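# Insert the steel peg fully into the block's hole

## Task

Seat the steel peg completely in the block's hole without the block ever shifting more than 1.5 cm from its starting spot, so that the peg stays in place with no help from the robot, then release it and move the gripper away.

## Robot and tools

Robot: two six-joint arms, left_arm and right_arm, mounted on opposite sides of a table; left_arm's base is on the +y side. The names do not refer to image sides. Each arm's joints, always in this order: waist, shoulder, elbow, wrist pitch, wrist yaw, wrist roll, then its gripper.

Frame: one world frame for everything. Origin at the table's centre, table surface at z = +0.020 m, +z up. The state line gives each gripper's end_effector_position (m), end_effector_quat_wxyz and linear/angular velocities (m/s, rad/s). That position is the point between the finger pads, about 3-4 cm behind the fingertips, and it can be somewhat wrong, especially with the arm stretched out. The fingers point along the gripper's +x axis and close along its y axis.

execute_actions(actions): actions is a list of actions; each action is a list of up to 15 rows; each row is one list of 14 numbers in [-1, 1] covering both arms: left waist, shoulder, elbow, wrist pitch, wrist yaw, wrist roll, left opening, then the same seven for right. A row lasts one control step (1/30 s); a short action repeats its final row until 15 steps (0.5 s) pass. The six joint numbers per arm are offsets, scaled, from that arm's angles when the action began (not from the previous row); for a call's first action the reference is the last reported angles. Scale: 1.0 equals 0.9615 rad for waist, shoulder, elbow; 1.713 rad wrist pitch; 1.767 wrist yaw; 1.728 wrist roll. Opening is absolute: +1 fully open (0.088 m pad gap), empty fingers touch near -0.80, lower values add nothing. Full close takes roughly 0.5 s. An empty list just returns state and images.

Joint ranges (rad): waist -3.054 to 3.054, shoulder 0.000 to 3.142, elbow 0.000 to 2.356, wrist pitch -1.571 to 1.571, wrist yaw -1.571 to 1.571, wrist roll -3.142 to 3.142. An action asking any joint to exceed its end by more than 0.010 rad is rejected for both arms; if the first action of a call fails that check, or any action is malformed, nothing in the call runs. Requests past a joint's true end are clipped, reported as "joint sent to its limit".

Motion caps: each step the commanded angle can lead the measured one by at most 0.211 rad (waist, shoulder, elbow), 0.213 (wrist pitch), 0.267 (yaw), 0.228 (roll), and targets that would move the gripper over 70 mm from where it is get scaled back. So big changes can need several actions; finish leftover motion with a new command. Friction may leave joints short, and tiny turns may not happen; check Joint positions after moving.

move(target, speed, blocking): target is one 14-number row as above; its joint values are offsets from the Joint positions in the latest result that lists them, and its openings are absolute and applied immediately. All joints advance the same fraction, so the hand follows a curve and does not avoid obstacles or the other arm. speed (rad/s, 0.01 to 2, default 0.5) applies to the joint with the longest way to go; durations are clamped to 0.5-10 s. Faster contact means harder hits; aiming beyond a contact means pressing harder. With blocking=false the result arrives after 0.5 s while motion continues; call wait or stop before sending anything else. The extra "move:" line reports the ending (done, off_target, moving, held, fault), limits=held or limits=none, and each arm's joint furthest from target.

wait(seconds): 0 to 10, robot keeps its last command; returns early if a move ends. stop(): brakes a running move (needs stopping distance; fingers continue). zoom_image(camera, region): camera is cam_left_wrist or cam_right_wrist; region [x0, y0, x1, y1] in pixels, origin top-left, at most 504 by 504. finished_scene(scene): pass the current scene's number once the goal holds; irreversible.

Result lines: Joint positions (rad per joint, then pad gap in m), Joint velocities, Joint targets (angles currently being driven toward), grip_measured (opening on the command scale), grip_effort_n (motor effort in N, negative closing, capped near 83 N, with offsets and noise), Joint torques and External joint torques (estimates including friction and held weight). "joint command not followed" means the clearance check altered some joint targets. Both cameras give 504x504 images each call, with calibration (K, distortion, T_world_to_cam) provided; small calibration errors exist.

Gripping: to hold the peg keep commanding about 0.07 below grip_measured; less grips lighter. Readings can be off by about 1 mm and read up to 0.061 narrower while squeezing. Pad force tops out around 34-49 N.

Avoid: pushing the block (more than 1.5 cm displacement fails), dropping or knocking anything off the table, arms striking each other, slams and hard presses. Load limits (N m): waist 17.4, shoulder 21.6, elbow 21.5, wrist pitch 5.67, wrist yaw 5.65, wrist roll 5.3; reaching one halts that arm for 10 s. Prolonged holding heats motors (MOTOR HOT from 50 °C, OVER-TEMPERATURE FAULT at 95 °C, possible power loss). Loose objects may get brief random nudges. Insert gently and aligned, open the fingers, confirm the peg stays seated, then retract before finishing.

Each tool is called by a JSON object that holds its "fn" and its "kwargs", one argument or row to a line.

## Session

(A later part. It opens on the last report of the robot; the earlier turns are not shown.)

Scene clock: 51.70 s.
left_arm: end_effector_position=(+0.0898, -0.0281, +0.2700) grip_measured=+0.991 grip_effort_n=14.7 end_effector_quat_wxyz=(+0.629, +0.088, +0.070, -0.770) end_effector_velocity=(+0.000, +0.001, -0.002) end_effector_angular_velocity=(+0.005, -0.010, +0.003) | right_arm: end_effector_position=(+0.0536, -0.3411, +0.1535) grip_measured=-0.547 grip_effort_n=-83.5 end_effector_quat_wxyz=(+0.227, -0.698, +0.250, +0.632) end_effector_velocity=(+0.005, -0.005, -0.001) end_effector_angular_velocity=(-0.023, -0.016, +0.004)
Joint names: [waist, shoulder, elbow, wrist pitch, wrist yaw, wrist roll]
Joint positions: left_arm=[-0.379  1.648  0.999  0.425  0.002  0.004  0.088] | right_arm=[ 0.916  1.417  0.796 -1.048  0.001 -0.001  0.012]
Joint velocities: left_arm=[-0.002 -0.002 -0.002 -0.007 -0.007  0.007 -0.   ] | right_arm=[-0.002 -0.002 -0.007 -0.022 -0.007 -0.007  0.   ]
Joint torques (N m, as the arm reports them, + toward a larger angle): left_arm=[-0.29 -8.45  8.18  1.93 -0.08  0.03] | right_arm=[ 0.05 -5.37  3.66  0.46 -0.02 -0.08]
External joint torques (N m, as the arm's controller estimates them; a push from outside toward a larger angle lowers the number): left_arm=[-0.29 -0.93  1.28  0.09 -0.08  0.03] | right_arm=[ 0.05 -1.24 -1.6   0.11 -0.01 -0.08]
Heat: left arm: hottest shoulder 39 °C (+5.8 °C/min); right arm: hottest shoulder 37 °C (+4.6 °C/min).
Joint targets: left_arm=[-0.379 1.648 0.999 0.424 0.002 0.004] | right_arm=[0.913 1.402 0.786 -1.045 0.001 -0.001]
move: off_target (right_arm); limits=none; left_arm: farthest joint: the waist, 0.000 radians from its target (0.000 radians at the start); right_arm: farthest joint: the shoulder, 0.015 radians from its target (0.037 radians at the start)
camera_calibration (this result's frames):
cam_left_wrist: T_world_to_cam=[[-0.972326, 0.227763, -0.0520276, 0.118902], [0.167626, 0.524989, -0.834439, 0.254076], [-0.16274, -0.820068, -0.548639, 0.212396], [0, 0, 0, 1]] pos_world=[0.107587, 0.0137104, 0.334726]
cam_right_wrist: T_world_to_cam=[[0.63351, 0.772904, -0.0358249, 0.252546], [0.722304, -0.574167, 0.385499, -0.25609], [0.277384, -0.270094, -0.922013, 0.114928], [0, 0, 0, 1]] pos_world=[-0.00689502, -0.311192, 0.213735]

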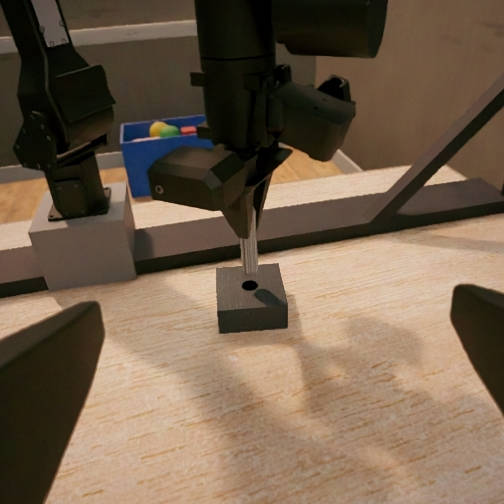

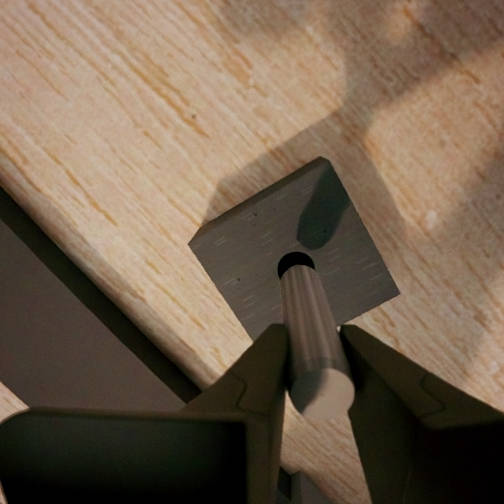

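{"fn": "move", "kwargs": {
  "target": [0,0,0,0,0,0,1,0,0.03,-0.056,0.039,0,0,-0.62],
  "speed": 0.12
}}

{"fn": "zoom_image", "kwargs": {
  "camera": "cam_left_wrist",
  "region": [210,240,290,320]
}}

{"fn": "zoom_image", "kwargs": {
  "camera": "cam_right_wrist",
  "region": [255,235,345,325]
}}

Scene clock: 56.23 s.
left_arm: end_effector_position=(+0.0898, -0.0281, +0.2700) grip_measured=+0.991 grip_effort_n=15.1 end_effector_quat_wxyz=(+0.629, +0.088, +0.070, -0.770) end_effector_velocity=(+0.000, +0.001, -0.002) end_effector_angular_velocity=(+0.008, +0.004, +0.006) | right_arm: end_effector_position=(+0.0547, -0.3420, +0.1393) grip_measured=-0.547 grip_effort_n=-83.5 end_effector_quat_wxyz=(+0.227, -0.698, +0.250, +0.632) end_effector_velocity=(+0.003, -0.006, -0.000) end_effector_angular_velocity=(-0.035, -0.006, +0.003)
Joint names: [waist, shoulder, elbow, wrist pitch, wrist yaw, wrist roll]
Joint positions: left_arm=[-0.379  1.648  0.999  0.425  0.002  0.004  0.088] | right_arm=[ 0.916  1.437  0.751 -0.984  0.001 -0.001  0.012]
Joint velocities: left_arm=[-0.002 -0.002 -0.002 -0.007 -0.007 -0.007  0.   ] | right_arm=[-0.002  0.002 -0.002 -0.022 -0.022 -0.007 -0.   ]
Joint torques (N m, as the arm reports them, + toward a larger angle): left_arm=[-0.09 -8.33  8.01  1.89  0.01  0.07] | right_arm=[ 0.02 -3.17  3.78  0.4   0.03 -0.05]
External joint torques (N m, as the arm's controller estimates them; a push from outside toward a larger angle lowers the number): left_arm=[-0.09 -0.92  1.17  0.08  0.01  0.06] | right_arm=[ 0.01  0.99 -1.38  0.04  0.04 -0.05]
Heat: left arm: hottest shoulder 40 °C (+6.4 °C/min); right arm: hottest shoulder 37 °C (+4.3 °C/min).
Joint targets: left_arm=[-0.379 1.648 0.999 0.425 0.002 0.004] | right_arm=[0.916 1.446 0.742 -0.981 0.001 -0.001]
move: done; limits=none; left_arm: farthest joint: the waist, 0.000 radians from its target (0.000 radians at the start); right_arm: farthest joint: the shoulder, 0.009 radians from its target (0.029 radians at the start)
camera_calibration (this result's frames):
cam_left_wrist: T_world_to_cam=[[-0.972326, 0.227763, -0.0520276, 0.118902], [0.167626, 0.524989, -0.834439, 0.254076], [-0.16274, -0.820068, -0.548639, 0.212396], [0, 0, 0, 1]] pos_world=[0.107587, 0.0137104, 0.334726]
cam_right_wrist: T_world_to_cam=[[0.633521, 0.772896, -0.0358264, 0.252043], [0.72219, -0.574074, 0.385851, -0.251978], [0.277655, -0.270318, -0.921865, 0.101235], [0, 0, 0, 1]] pos_world=[-0.00580688, -0.312091, 0.19958]

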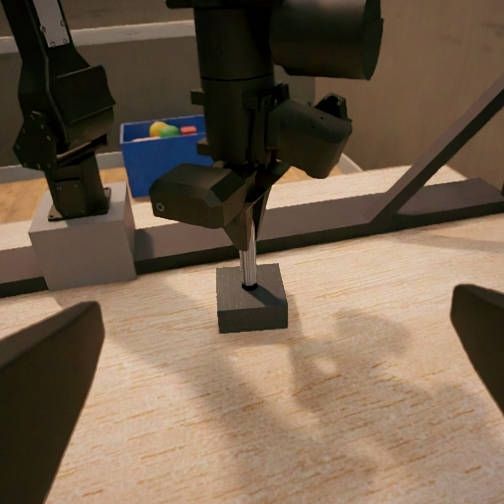

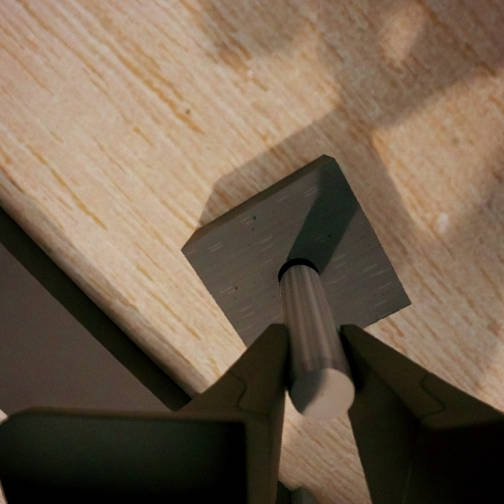

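Region (210, 240, 290, 320) of cam_left_wrist's 504x504 image, scaled by 6.300, with more detail than that image has.

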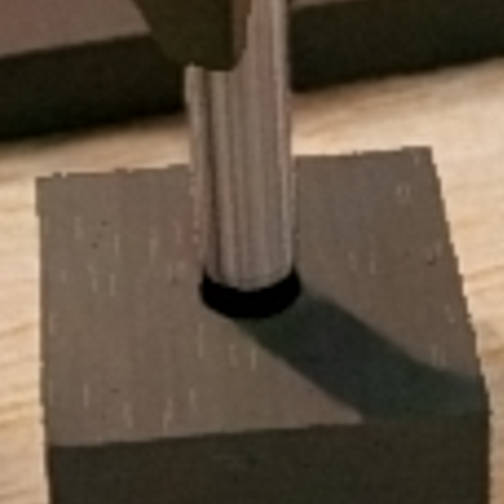

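Region (255, 235, 345, 325) of cam_right_wrist's 504x504 image, scaled by 5.600, with more detail than that image has.

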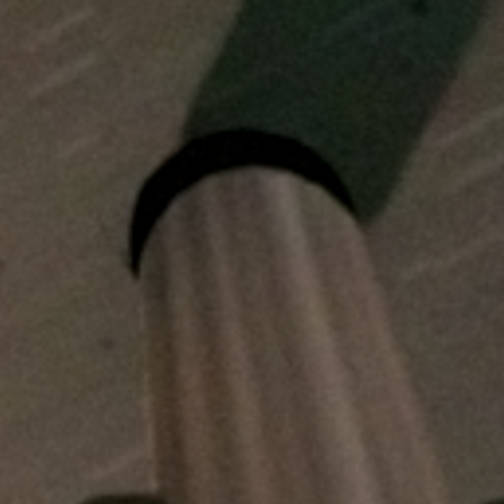

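{"fn": "execute_actions", "kwargs": {
  "actions": [
    [[0,0,0,0,0,0,1,0,0.0095,-0.0095,0.0015,0,0,-0.62],[0,0,0,0,0,0,1,0,0.012,-0.0124,0.0045,0,0,-0.62],[0,0,0,0,0,0,1,0,0.0145,-0.0153,0.0075,0,0,-0.62],[0,0,0,0,0,0,1,0,0.017,-0.0182,0.0105,0,0,-0.62],[0,0,0,0,0,0,1,0,0.0195,-0.0211,0.0135,0,0,-0.62],[0,0,0,0,0,0,1,0,0.022,-0.024,0.0165,0,0,-0.62],[0,0,0,0,0,0,1,0,0.0245,-0.0269,0.0195,0,0,-0.62],[0,0,0,0,0,0,1,0,0.027,-0.0298,0.0225,0,0,-0.62],[0,0,0,0,0,0,1,0,0.0295,-0.0327,0.0255,0,0,-0.62],[0,0,0,0,0,0,1,0,0.032,-0.0356,0.0285,0,0,-0.62]]
  ]
}}

{"fn": "wait", "kwargs": {
  "seconds": 0
}}

Scene clock: 61.83 s.
left_arm: end_effector_position=(+0.0898, -0.0281, +0.2700) grip_measured=+0.991 grip_effort_n=14.7 end_effector_quat_wxyz=(+0.629, +0.088, +0.070, -0.770) end_effector_velocity=(+0.002, +0.001, -0.002) end_effector_angular_velocity=(+0.008, +0.001, +0.021) | right_arm: end_effector_position=(+0.0546, -0.3419, +0.1298) grip_measured=-0.547 grip_effort_n=-83.5 end_effector_quat_wxyz=(+0.227, -0.698, +0.250, +0.631) end_effector_velocity=(+0.000, -0.001, -0.004) end_effector_angular_velocity=(-0.003, +0.006, -0.010)
Joint names: [waist, shoulder, elbow, wrist pitch, wrist yaw, wrist roll]
Joint positions: left_arm=[-0.379  1.648  0.999  0.425  0.002  0.004  0.088] | right_arm=[ 0.916  1.458  0.727 -0.94   0.001 -0.001  0.012]
Joint velocities: left_arm=[-0.002 -0.002 -0.002 -0.007 -0.022 -0.007  0.   ] | right_arm=[-0.002  0.002 -0.017  0.022 -0.007  0.007 -0.   ]
Joint torques (N m, as the arm reports them, + toward a larger angle): left_arm=[-0.25 -8.43  7.93  1.93 -0.03  0.06] | right_arm=[ 0.03 -3.24  3.32  0.43  0.   -0.02]
External joint torques (N m, as the arm's controller estimates them; a push from outside toward a larger angle lowers the number): left_arm=[-0.26 -1.02  1.09  0.11 -0.03  0.06] | right_arm=[ 0.03  1.   -1.75  0.06  0.01 -0.03]
Heat: left arm: hottest shoulder 40 °C (+5.1 °C/min); right arm: hottest shoulder 36 °C (+2.0 °C/min).
Joint targets: left_arm=[-0.379 1.648 0.999 0.425 0.002 0.004] | right_arm=[0.916 1.468 0.717 -0.935 0.001 -0.001]
camera_calibration (this result's frames):
cam_left_wrist: T_world_to_cam=[[-0.972326, 0.227763, -0.0520276, 0.118902], [0.167626, 0.524989, -0.834439, 0.254076], [-0.16274, -0.820068, -0.548639, 0.212396], [0, 0, 0, 1]] pos_world=[0.107587, 0.0137104, 0.334726]
cam_right_wrist: T_world_to_cam=[[0.633553, 0.77287, -0.0358308, 0.251691], [0.721849, -0.573792, 0.386906, -0.248171], [0.278468, -0.27099, -0.921423, 0.0922164], [0, 0, 0, 1]] pos_world=[-0.00599736, -0.311933, 0.190007]

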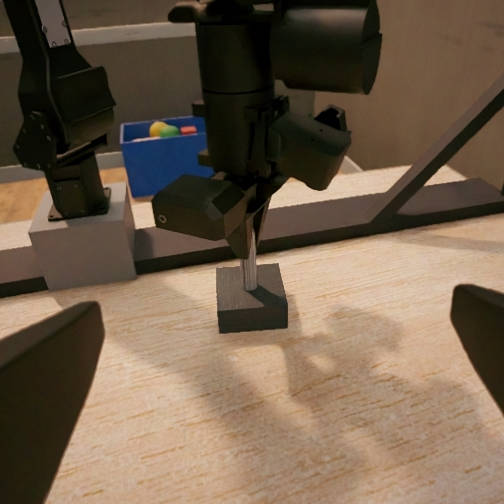

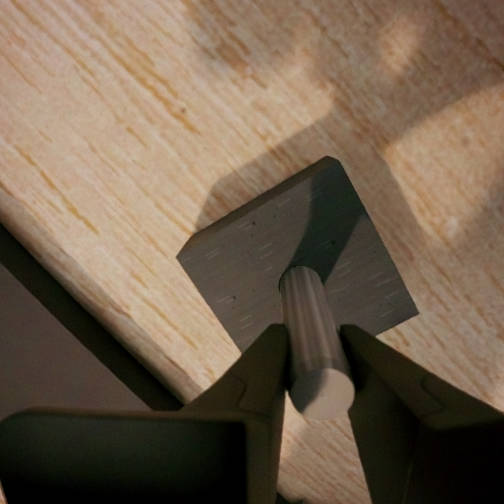

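Scene clock: 61.83 s.
left_arm: end_effector_position=(+0.0898, -0.0281, +0.2700) grip_measured=+0.991 grip_effort_n=14.7 end_effector_quat_wxyz=(+0.629, +0.088, +0.070, -0.770) end_effector_velocity=(+0.002, +0.001, -0.002) end_effector_angular_velocity=(+0.008, +0.001, +0.021) | right_arm: end_effector_position=(+0.0546, -0.3419, +0.1298) grip_measured=-0.547 grip_effort_n=-83.5 end_effector_quat_wxyz=(+0.227, -0.698, +0.250, +0.631) end_effector_velocity=(+0.000, -0.001, -0.004) end_effector_angular_velocity=(-0.003, +0.006, -0.010)
Joint names: [waist, shoulder, elbow, wrist pitch, wrist yaw, wrist roll]
Joint positions: left_arm=[-0.379  1.648  0.999  0.425  0.002  0.004  0.088] | right_arm=[ 0.916  1.458  0.727 -0.94   0.001 -0.001  0.012]
Joint velocities: left_arm=[-0.002 -0.002 -0.002 -0.007 -0.022 -0.007  0.   ] | right_arm=[-0.002  0.002 -0.017  0.022 -0.007  0.007 -0.   ]
Joint torques (N m, as the arm reports them, + toward a larger angle): left_arm=[-0.25 -8.43  7.93  1.93 -0.03  0.06] | right_arm=[ 0.03 -3.24  3.32  0.43  0.   -0.02]
External joint torques (N m, as the arm's controller estimates them; a push from outside toward a larger angle lowers the number): left_arm=[-0.26 -1.02  1.09  0.11 -0.03  0.06] | right_arm=[ 0.03  1.   -1.75  0.06  0.01 -0.03]
Heat: left arm: hottest shoulder 40 °C (+5.1 °C/min); right arm: hottest shoulder 36 °C (+2.0 °C/min).
Joint targets: left_arm=[-0.379 1.648 0.999 0.425 0.002 0.004] | right_arm=[0.916 1.468 0.717 -0.935 0.001 -0.001]
camera_calibration (this result's frames):
cam_left_wrist: T_world_to_cam=[[-0.972326, 0.227763, -0.0520276, 0.118902], [0.167626, 0.524989, -0.834439, 0.254076], [-0.16274, -0.820068, -0.548639, 0.212396], [0, 0, 0, 1]] pos_world=[0.107587, 0.0137104, 0.334726]
cam_right_wrist: T_world_to_cam=[[0.633553, 0.77287, -0.0358308, 0.251691], [0.721849, -0.573792, 0.386906, -0.248171], [0.278468, -0.27099, -0.921423, 0.0922164], [0, 0, 0, 1]] pos_world=[-0.00599736, -0.311933, 0.190007]

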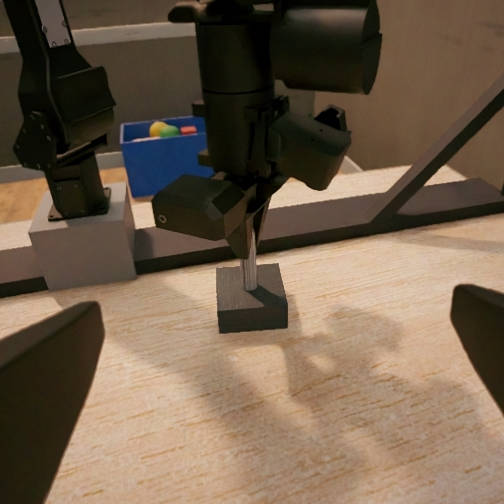

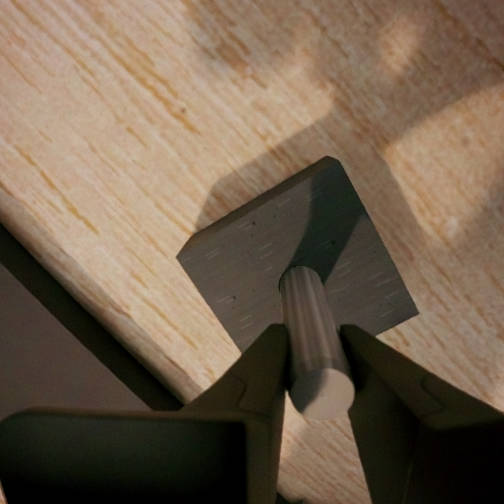

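{"fn": "execute_actions", "kwargs": {
  "actions": [
    [[0,0,0,0,0,0,1,0,0.013,-0.013,0.0057,0,0,-0.62],[0,0,0,0,0,0,1,0,0.016,-0.0165,0.0094,0,0,-0.62],[0,0,0,0,0,0,1,0,0.019,-0.020,0.0131,0,0,-0.62],[0,0,0,0,0,0,1,0,0.022,-0.0235,0.0168,0,0,-0.62],[0,0,0,0,0,0,1,0,0.025,-0.027,0.0205,0,0,-0.62],[0,0,0,0,0,0,1,0,0.028,-0.030,0.0242,0,0,-0.62],[0,0,0,0,0,0,1,0,0.0315,-0.0335,0.0279,0,0,-0.62],[0,0,0,0,0,0,1,0,0.0345,-0.037,0.0316,0,0,-0.62],[0,0,0,0,0,0,1,0,0.038,-0.0405,0.0353,0,0,-0.62],[0,0,0,0,0,0,1,0,0.041,-0.044,0.039,0,0,-0.62]],
    [[0,0,0,0,0,0,1,0,0.013,-0.013,0.0063,0,0,-0.62],[0,0,0,0,0,0,1,0,0.0165,-0.016,0.0101,0,0,-0.62],[0,0,0,0,0,0,1,0,0.020,-0.019,0.0139,0,0,-0.62],[0,0,0,0,0,0,1,0,0.0235,-0.0225,0.0177,0,0,-0.62],[0,0,0,0,0,0,1,0,0.027,-0.0255,0.0215,0,0,-0.62],[0,0,0,0,0,0,1,0,0.0305,-0.0285,0.0253,0,0,-0.62],[0,0,0,0,0,0,1,0,0.034,-0.032,0.0291,0,0,-0.62],[0,0,0,0,0,0,1,0,0.0375,-0.035,0.0329,0,0,-0.62],[0,0,0,0,0,0,1,0,0.041,-0.038,0.0367,0,0,-0.62],[0,0,0,0,0,0,1,0,0.045,-0.0415,0.0405,0,0,-0.62]]
  ]
}}

Scene clock: 69.60 s.
left_arm: end_effector_position=(+0.0898, -0.0281, +0.2700) grip_measured=+0.991 grip_effort_n=14.7 end_effector_quat_wxyz=(+0.629, +0.088, +0.070, -0.770) end_effector_velocity=(+0.000, +0.000, -0.004) end_effector_angular_velocity=(+0.013, +0.003, +0.006) | right_arm: end_effector_position=(+0.0544, -0.3418, +0.1045) grip_measured=-0.547 grip_effort_n=-83.5 end_effector_quat_wxyz=(+0.227, -0.698, +0.250, +0.632) end_effector_velocity=(+0.001, -0.002, -0.005) end_effector_angular_velocity=(-0.008, +0.003, +0.004)
Joint names: [waist, shoulder, elbow, wrist pitch, wrist yaw, wrist roll]
Joint positions: left_arm=[-0.379  1.648  0.999  0.425  0.002  0.004  0.088] | right_arm=[ 0.916  1.52   0.665 -0.814  0.001 -0.001  0.012]
Joint velocities: left_arm=[-0.002  0.002 -0.002 -0.007 -0.007 -0.007 -0.   ] | right_arm=[-0.002  0.007 -0.017  0.022 -0.007 -0.007  0.   ]
Joint torques (N m, as the arm reports them, + toward a larger angle): left_arm=[-0.07 -8.23  8.21  1.91 -0.01  0.05] | right_arm=[ 0.15 -3.33  3.35  0.48  0.07 -0.05]
External joint torques (N m, as the arm's controller estimates them; a push from outside toward a larger angle lowers the number): left_arm=[-0.09 -0.82  1.37  0.09  0.    0.04] | right_arm=[ 0.15  1.06 -1.41  0.1   0.08 -0.05]
External joint torques at the end of the 1st action: left_arm=[ 0.04 -0.69  1.19  0.12 -0.01  0.06] | right_arm=[-0.09  0.85 -1.65  0.11  0.05  0.  ]
Heat: left arm: hottest shoulder 41 °C (+6.1 °C/min); right arm: hottest elbow 36 °C (+1.0 °C/min).
Joint targets: left_arm=[-0.379 1.648 0.999 0.425 0.002 0.004] | right_arm=[0.916 1.531 0.655 -0.808 0.001 -0.001]
camera_calibration (this result's frames):
cam_left_wrist: T_world_to_cam=[[-0.972326, 0.227763, -0.0520276, 0.118902], [0.167626, 0.524989, -0.834439, 0.254076], [-0.16274, -0.820068, -0.548639, 0.212396], [0, 0, 0, 1]] pos_world=[0.107587, 0.0137104, 0.334726]
cam_right_wrist: T_world_to_cam=[[0.63351, 0.772904, -0.0358249, 0.250795], [0.722304, -0.574167, 0.385499, -0.238165], [0.277384, -0.270094, -0.922013, 0.0693516], [0, 0, 0, 1]] pos_world=[-0.00609132, -0.311856, 0.16474]

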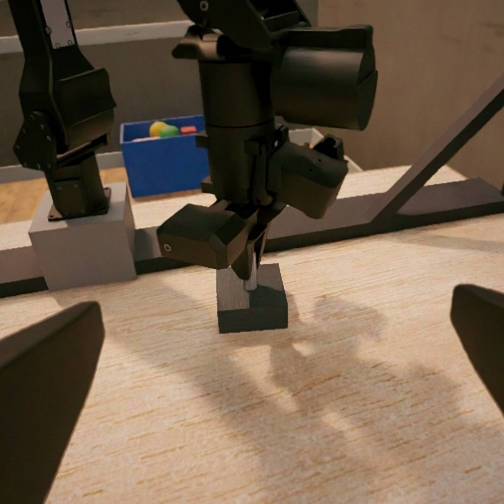

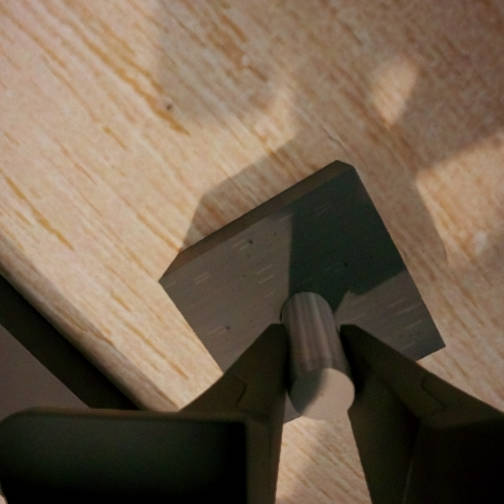

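{"fn": "move", "kwargs": {
  "target": [0,0,0,0,0,0,1,0,0.034,-0.029,0.021,0,0,-0.62],
  "speed": 0.05
}}

Scene clock: 71.57 s.
left_arm: end_effector_position=(+0.0898, -0.0281, +0.2700) grip_measured=+0.991 grip_effort_n=14.7 end_effector_quat_wxyz=(+0.629, +0.088, +0.070, -0.770) end_effector_velocity=(+0.000, +0.000, -0.003) end_effector_angular_velocity=(+0.006, +0.019, +0.010) | right_arm: end_effector_position=(+0.0548, -0.3423, +0.1017) grip_measured=-0.547 grip_effort_n=-83.5 end_effector_quat_wxyz=(+0.227, -0.697, +0.250, +0.632) end_effector_velocity=(+0.001, +0.001, -0.001) end_effector_angular_velocity=(+0.007, -0.002, +0.006)
Joint names: [waist, shoulder, elbow, wrist pitch, wrist yaw, wrist roll]
Joint positions: left_arm=[-0.379  1.648  0.999  0.425  0.002  0.004  0.088] | right_arm=[ 0.916  1.525  0.656 -0.799  0.    -0.001  0.012]
Joint velocities: left_arm=[-0.002  0.002 -0.007  0.007 -0.007 -0.022 -0.   ] | right_arm=[-0.002  0.002 -0.002  0.007  0.007 -0.007 -0.   ]
Joint torques (N m, as the arm reports them, + toward a larger angle): left_arm=[ 0.02 -8.07  8.03  1.86  0.03  0.03] | right_arm=[-0.04 -1.58  2.36  1.93  0.09 -0.04]
External joint torques (N m, as the arm's controller estimates them; a push from outside toward a larger angle lowers the number): left_arm=[ 0.02 -0.66  1.19  0.05  0.03  0.02] | right_arm=[-0.06  2.75 -2.36  1.54  0.1  -0.04]
Heat: left arm: hottest shoulder 41 °C (+6.1 °C/min); right arm: hottest elbow 36 °C (+1.0 °C/min).
Joint targets: left_arm=[-0.379 1.648 0.999 0.425 0.002 0.004] | right_arm=[0.916 1.553 0.637 -0.778 0.001 -0.001]
move: off_target (right_arm); limits=none; left_arm: farthest joint: the waist, 0.000 radians from its target (0.000 radians at the start); right_arm: farthest joint: the shoulder, 0.028 radians from its target (0.031 radians at the start)
camera_calibration (this result's frames):
cam_left_wrist: T_world_to_cam=[[-0.972326, 0.227763, -0.0520276, 0.118902], [0.167626, 0.524989, -0.834439, 0.254076], [-0.16274, -0.820068, -0.548639, 0.212396], [0, 0, 0, 1]] pos_world=[0.107587, 0.0137104, 0.334726]
cam_right_wrist: T_world_to_cam=[[0.633509, 0.772888, -0.0362014, 0.250788], [0.722602, -0.574269, 0.384788, -0.23767], [0.276609, -0.269926, -0.922295, 0.0666724], [0, 0, 0, 1]] pos_world=[-0.00557807, -0.312321, 0.162023]

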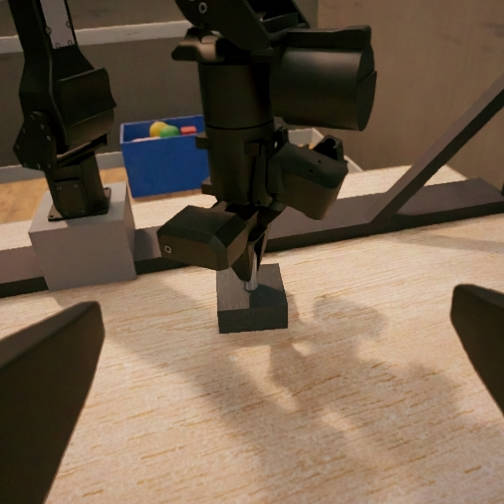

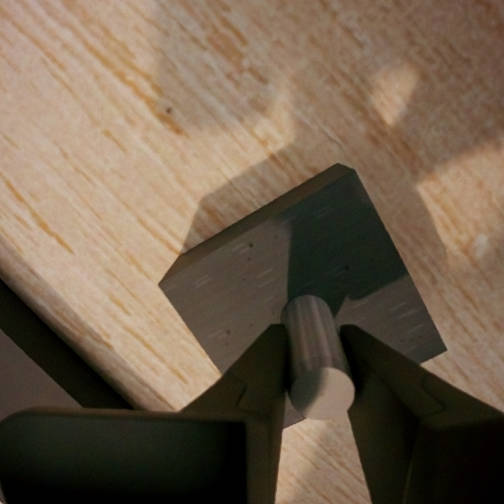

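{"fn": "execute_actions", "kwargs": {
  "actions": [
    [[0,0,0,0,0,0,1,0,0,0,0,0,0,-0.62],[0,0,0,0,0,0,1,0,0,0,0,0,0,-0.62],[0,0,0,0,0,0,1,0,0,0,0,0,0,-0.62],[0,0,0,0,0,0,1,0,0,0,0,0,0,0.4]]
  ]
}}

{"fn": "move", "kwargs": {
  "target": [0,0,0,0,0,0,1,0,-0.3,0.33,-0.28,0,0,1],
  "speed": 0.6
}}

Scene clock: 73.73 s.
left_arm: end_effector_position=(+0.0898, -0.0281, +0.2700) grip_measured=+0.991 grip_effort_n=14.7 end_effector_quat_wxyz=(+0.629, +0.088, +0.070, -0.770) end_effector_velocity=(+0.002, +0.001, -0.007) end_effector_angular_velocity=(+0.030, +0.011, +0.024) | right_arm: end_effector_position=(+0.0546, -0.3421, +0.1019) grip_measured=+0.381 grip_effort_n=10.9 end_effector_quat_wxyz=(+0.227, -0.697, +0.250, +0.633) end_effector_velocity=(+0.002, -0.006, +0.000) end_effector_angular_velocity=(-0.032, -0.002, +0.017)
Joint names: [waist, shoulder, elbow, wrist pitch, wrist yaw, wrist roll]
Joint positions: left_arm=[-0.379  1.648  0.999  0.425  0.002  0.004  0.088] | right_arm=[ 0.916  1.524  0.656 -0.798  0.    -0.001  0.058]
Joint velocities: left_arm=[-0.002  0.002 -0.002 -0.022 -0.022 -0.022 -0.   ] | right_arm=[-0.002 -0.002 -0.002 -0.022 -0.022 -0.022  0.011]
Joint torques (N m, as the arm reports them, + toward a larger angle): left_arm=[-0.18 -8.32  7.97  1.9  -0.02  0.07] | right_arm=[ 0.03 -4.33  4.03  0.14 -0.01 -0.05]
External joint torques (N m, as the arm's controller estimates them; a push from outside toward a larger angle lowers the number): left_arm=[-0.24 -0.97  1.19  0.1  -0.01  0.06] | right_arm=[ 0.02  0.01 -0.66 -0.23  0.01 -0.05]
Heat: left arm: hottest shoulder 42 °C (+6.1 °C/min); right arm: hottest elbow 36 °C (+1.0 °C/min).
Joint targets: left_arm=[-0.379 1.648 0.999 0.425 0.002 0.004] | right_arm=[0.916 1.525 0.656 -0.799 0.000 -0.001]
camera_calibration (this result's frames):
cam_left_wrist: T_world_to_cam=[[-0.972326, 0.227763, -0.0520276, 0.118902], [0.167626, 0.524989, -0.834439, 0.254076], [-0.16274, -0.820068, -0.548639, 0.212396], [0, 0, 0, 1]] pos_world=[0.107587, 0.0137104, 0.334726]
cam_right_wrist: T_world_to_cam=[[0.633446, 0.77294, -0.0361924, 0.250817], [0.723279, -0.574828, 0.382675, -0.237481], [0.27498, -0.268581, -0.923174, 0.06766], [0, 0, 0, 1]] pos_world=[-0.00571896, -0.312205, 0.162418]

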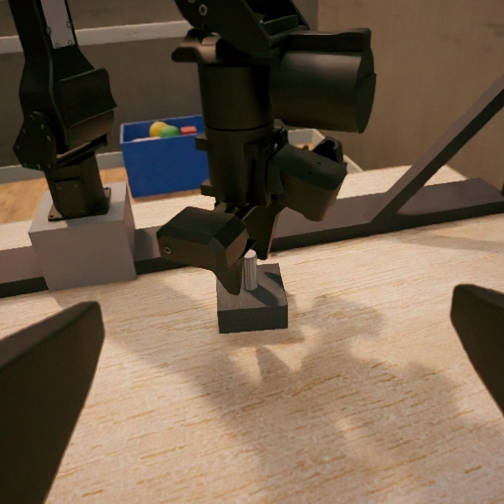

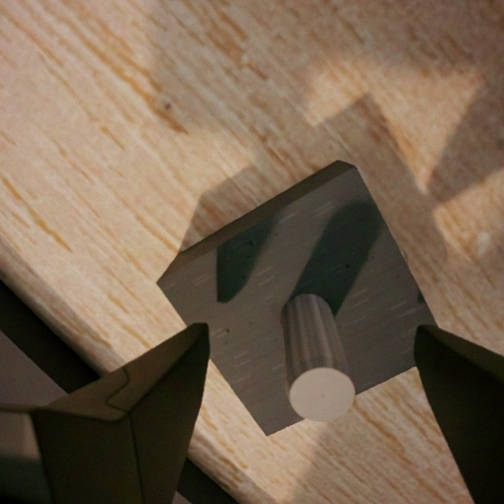

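Scene clock: 75.10 s.
left_arm: end_effector_position=(+0.0898, -0.0281, +0.2700) grip_measured=+0.991 grip_effort_n=14.7 end_effector_quat_wxyz=(+0.629, +0.088, +0.070, -0.770) end_effector_velocity=(+0.003, +0.001, -0.005) end_effector_angular_velocity=(+0.023, +0.001, +0.011) | right_arm: end_effector_position=(+0.0557, -0.3430, +0.2241) grip_measured=+0.981 grip_effort_n=11.4 end_effector_quat_wxyz=(+0.240, -0.662, +0.238, +0.669) end_effector_velocity=(+0.003, -0.000, +0.001) end_effector_angular_velocity=(+0.004, -0.007, +0.005)
Joint names: [waist, shoulder, elbow, wrist pitch, wrist yaw, wrist roll]
Joint positions: left_arm=[-0.379  1.648  0.999  0.425  0.002  0.004  0.088] | right_arm=[ 0.916  1.244  0.959 -1.276  0.    -0.001  0.087]
Joint velocities: left_arm=[ 0.002 -0.002 -0.002 -0.022 -0.007 -0.007 -0.   ] | right_arm=[-0.002 -0.007 -0.002 -0.007  0.007 -0.007 -0.   ]
Joint torques (N m, as the arm reports them, + toward a larger angle): left_arm=[-0.1  -8.15  7.88  1.9  -0.02  0.04] | right_arm=[ 0.01 -4.39  6.2   0.28  0.02 -0.06]
External joint torques (N m, as the arm's controller estimates them; a push from outside toward a larger angle lowers the number): left_arm=[-0.13 -0.8   1.1   0.11 -0.02  0.04] | right_arm=[ 0.01 -0.91  0.38 -0.26  0.03 -0.06]
Heat: left arm: hottest shoulder 42 °C (+6.0 °C/min); right arm: hottest elbow 36 °C (+1.0 °C/min).
Joint targets: left_arm=[-0.379 1.648 0.999 0.425 0.002 0.004] | right_arm=[0.916 1.235 0.973 -1.278 0.000 -0.001]
move: off_target (right_arm); limits=none; left_arm: farthest joint: the waist, 0.000 radians from its target (0.000 radians at the start); right_arm: farthest joint: the elbow, 0.014 radians from its target (0.318 radians at the start)
camera_calibration (this result's frames):
cam_left_wrist: T_world_to_cam=[[-0.972326, 0.227763, -0.0520276, 0.118902], [0.167626, 0.524989, -0.834439, 0.254076], [-0.16274, -0.820068, -0.548639, 0.212396], [0, 0, 0, 1]] pos_world=[0.107587, 0.0137104, 0.334726]
cam_right_wrist: T_world_to_cam=[[0.63053, 0.775349, -0.0355757, 0.256095], [0.75034, -0.597185, 0.28348, -0.272492], [0.198551, -0.205436, -0.958318, 0.213713], [0, 0, 0, 1]] pos_world=[0.000553395, -0.317387, 0.291162]

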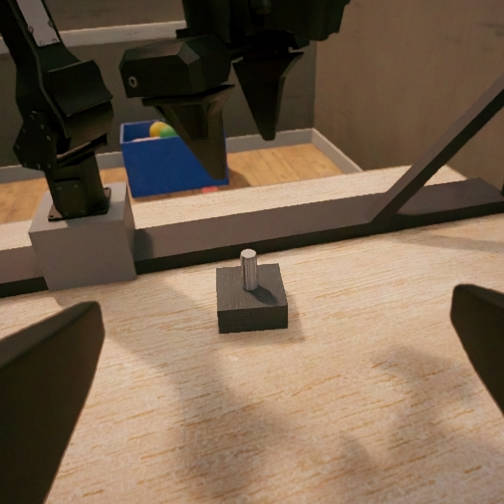

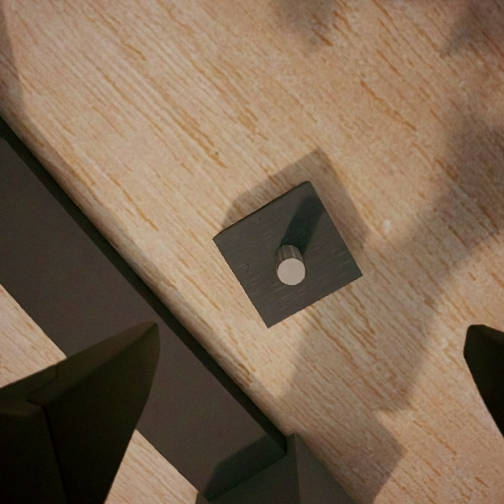

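{"fn": "finished_scene", "kwargs": {
  "scene": 2
}}

The scene is finished: the task was done.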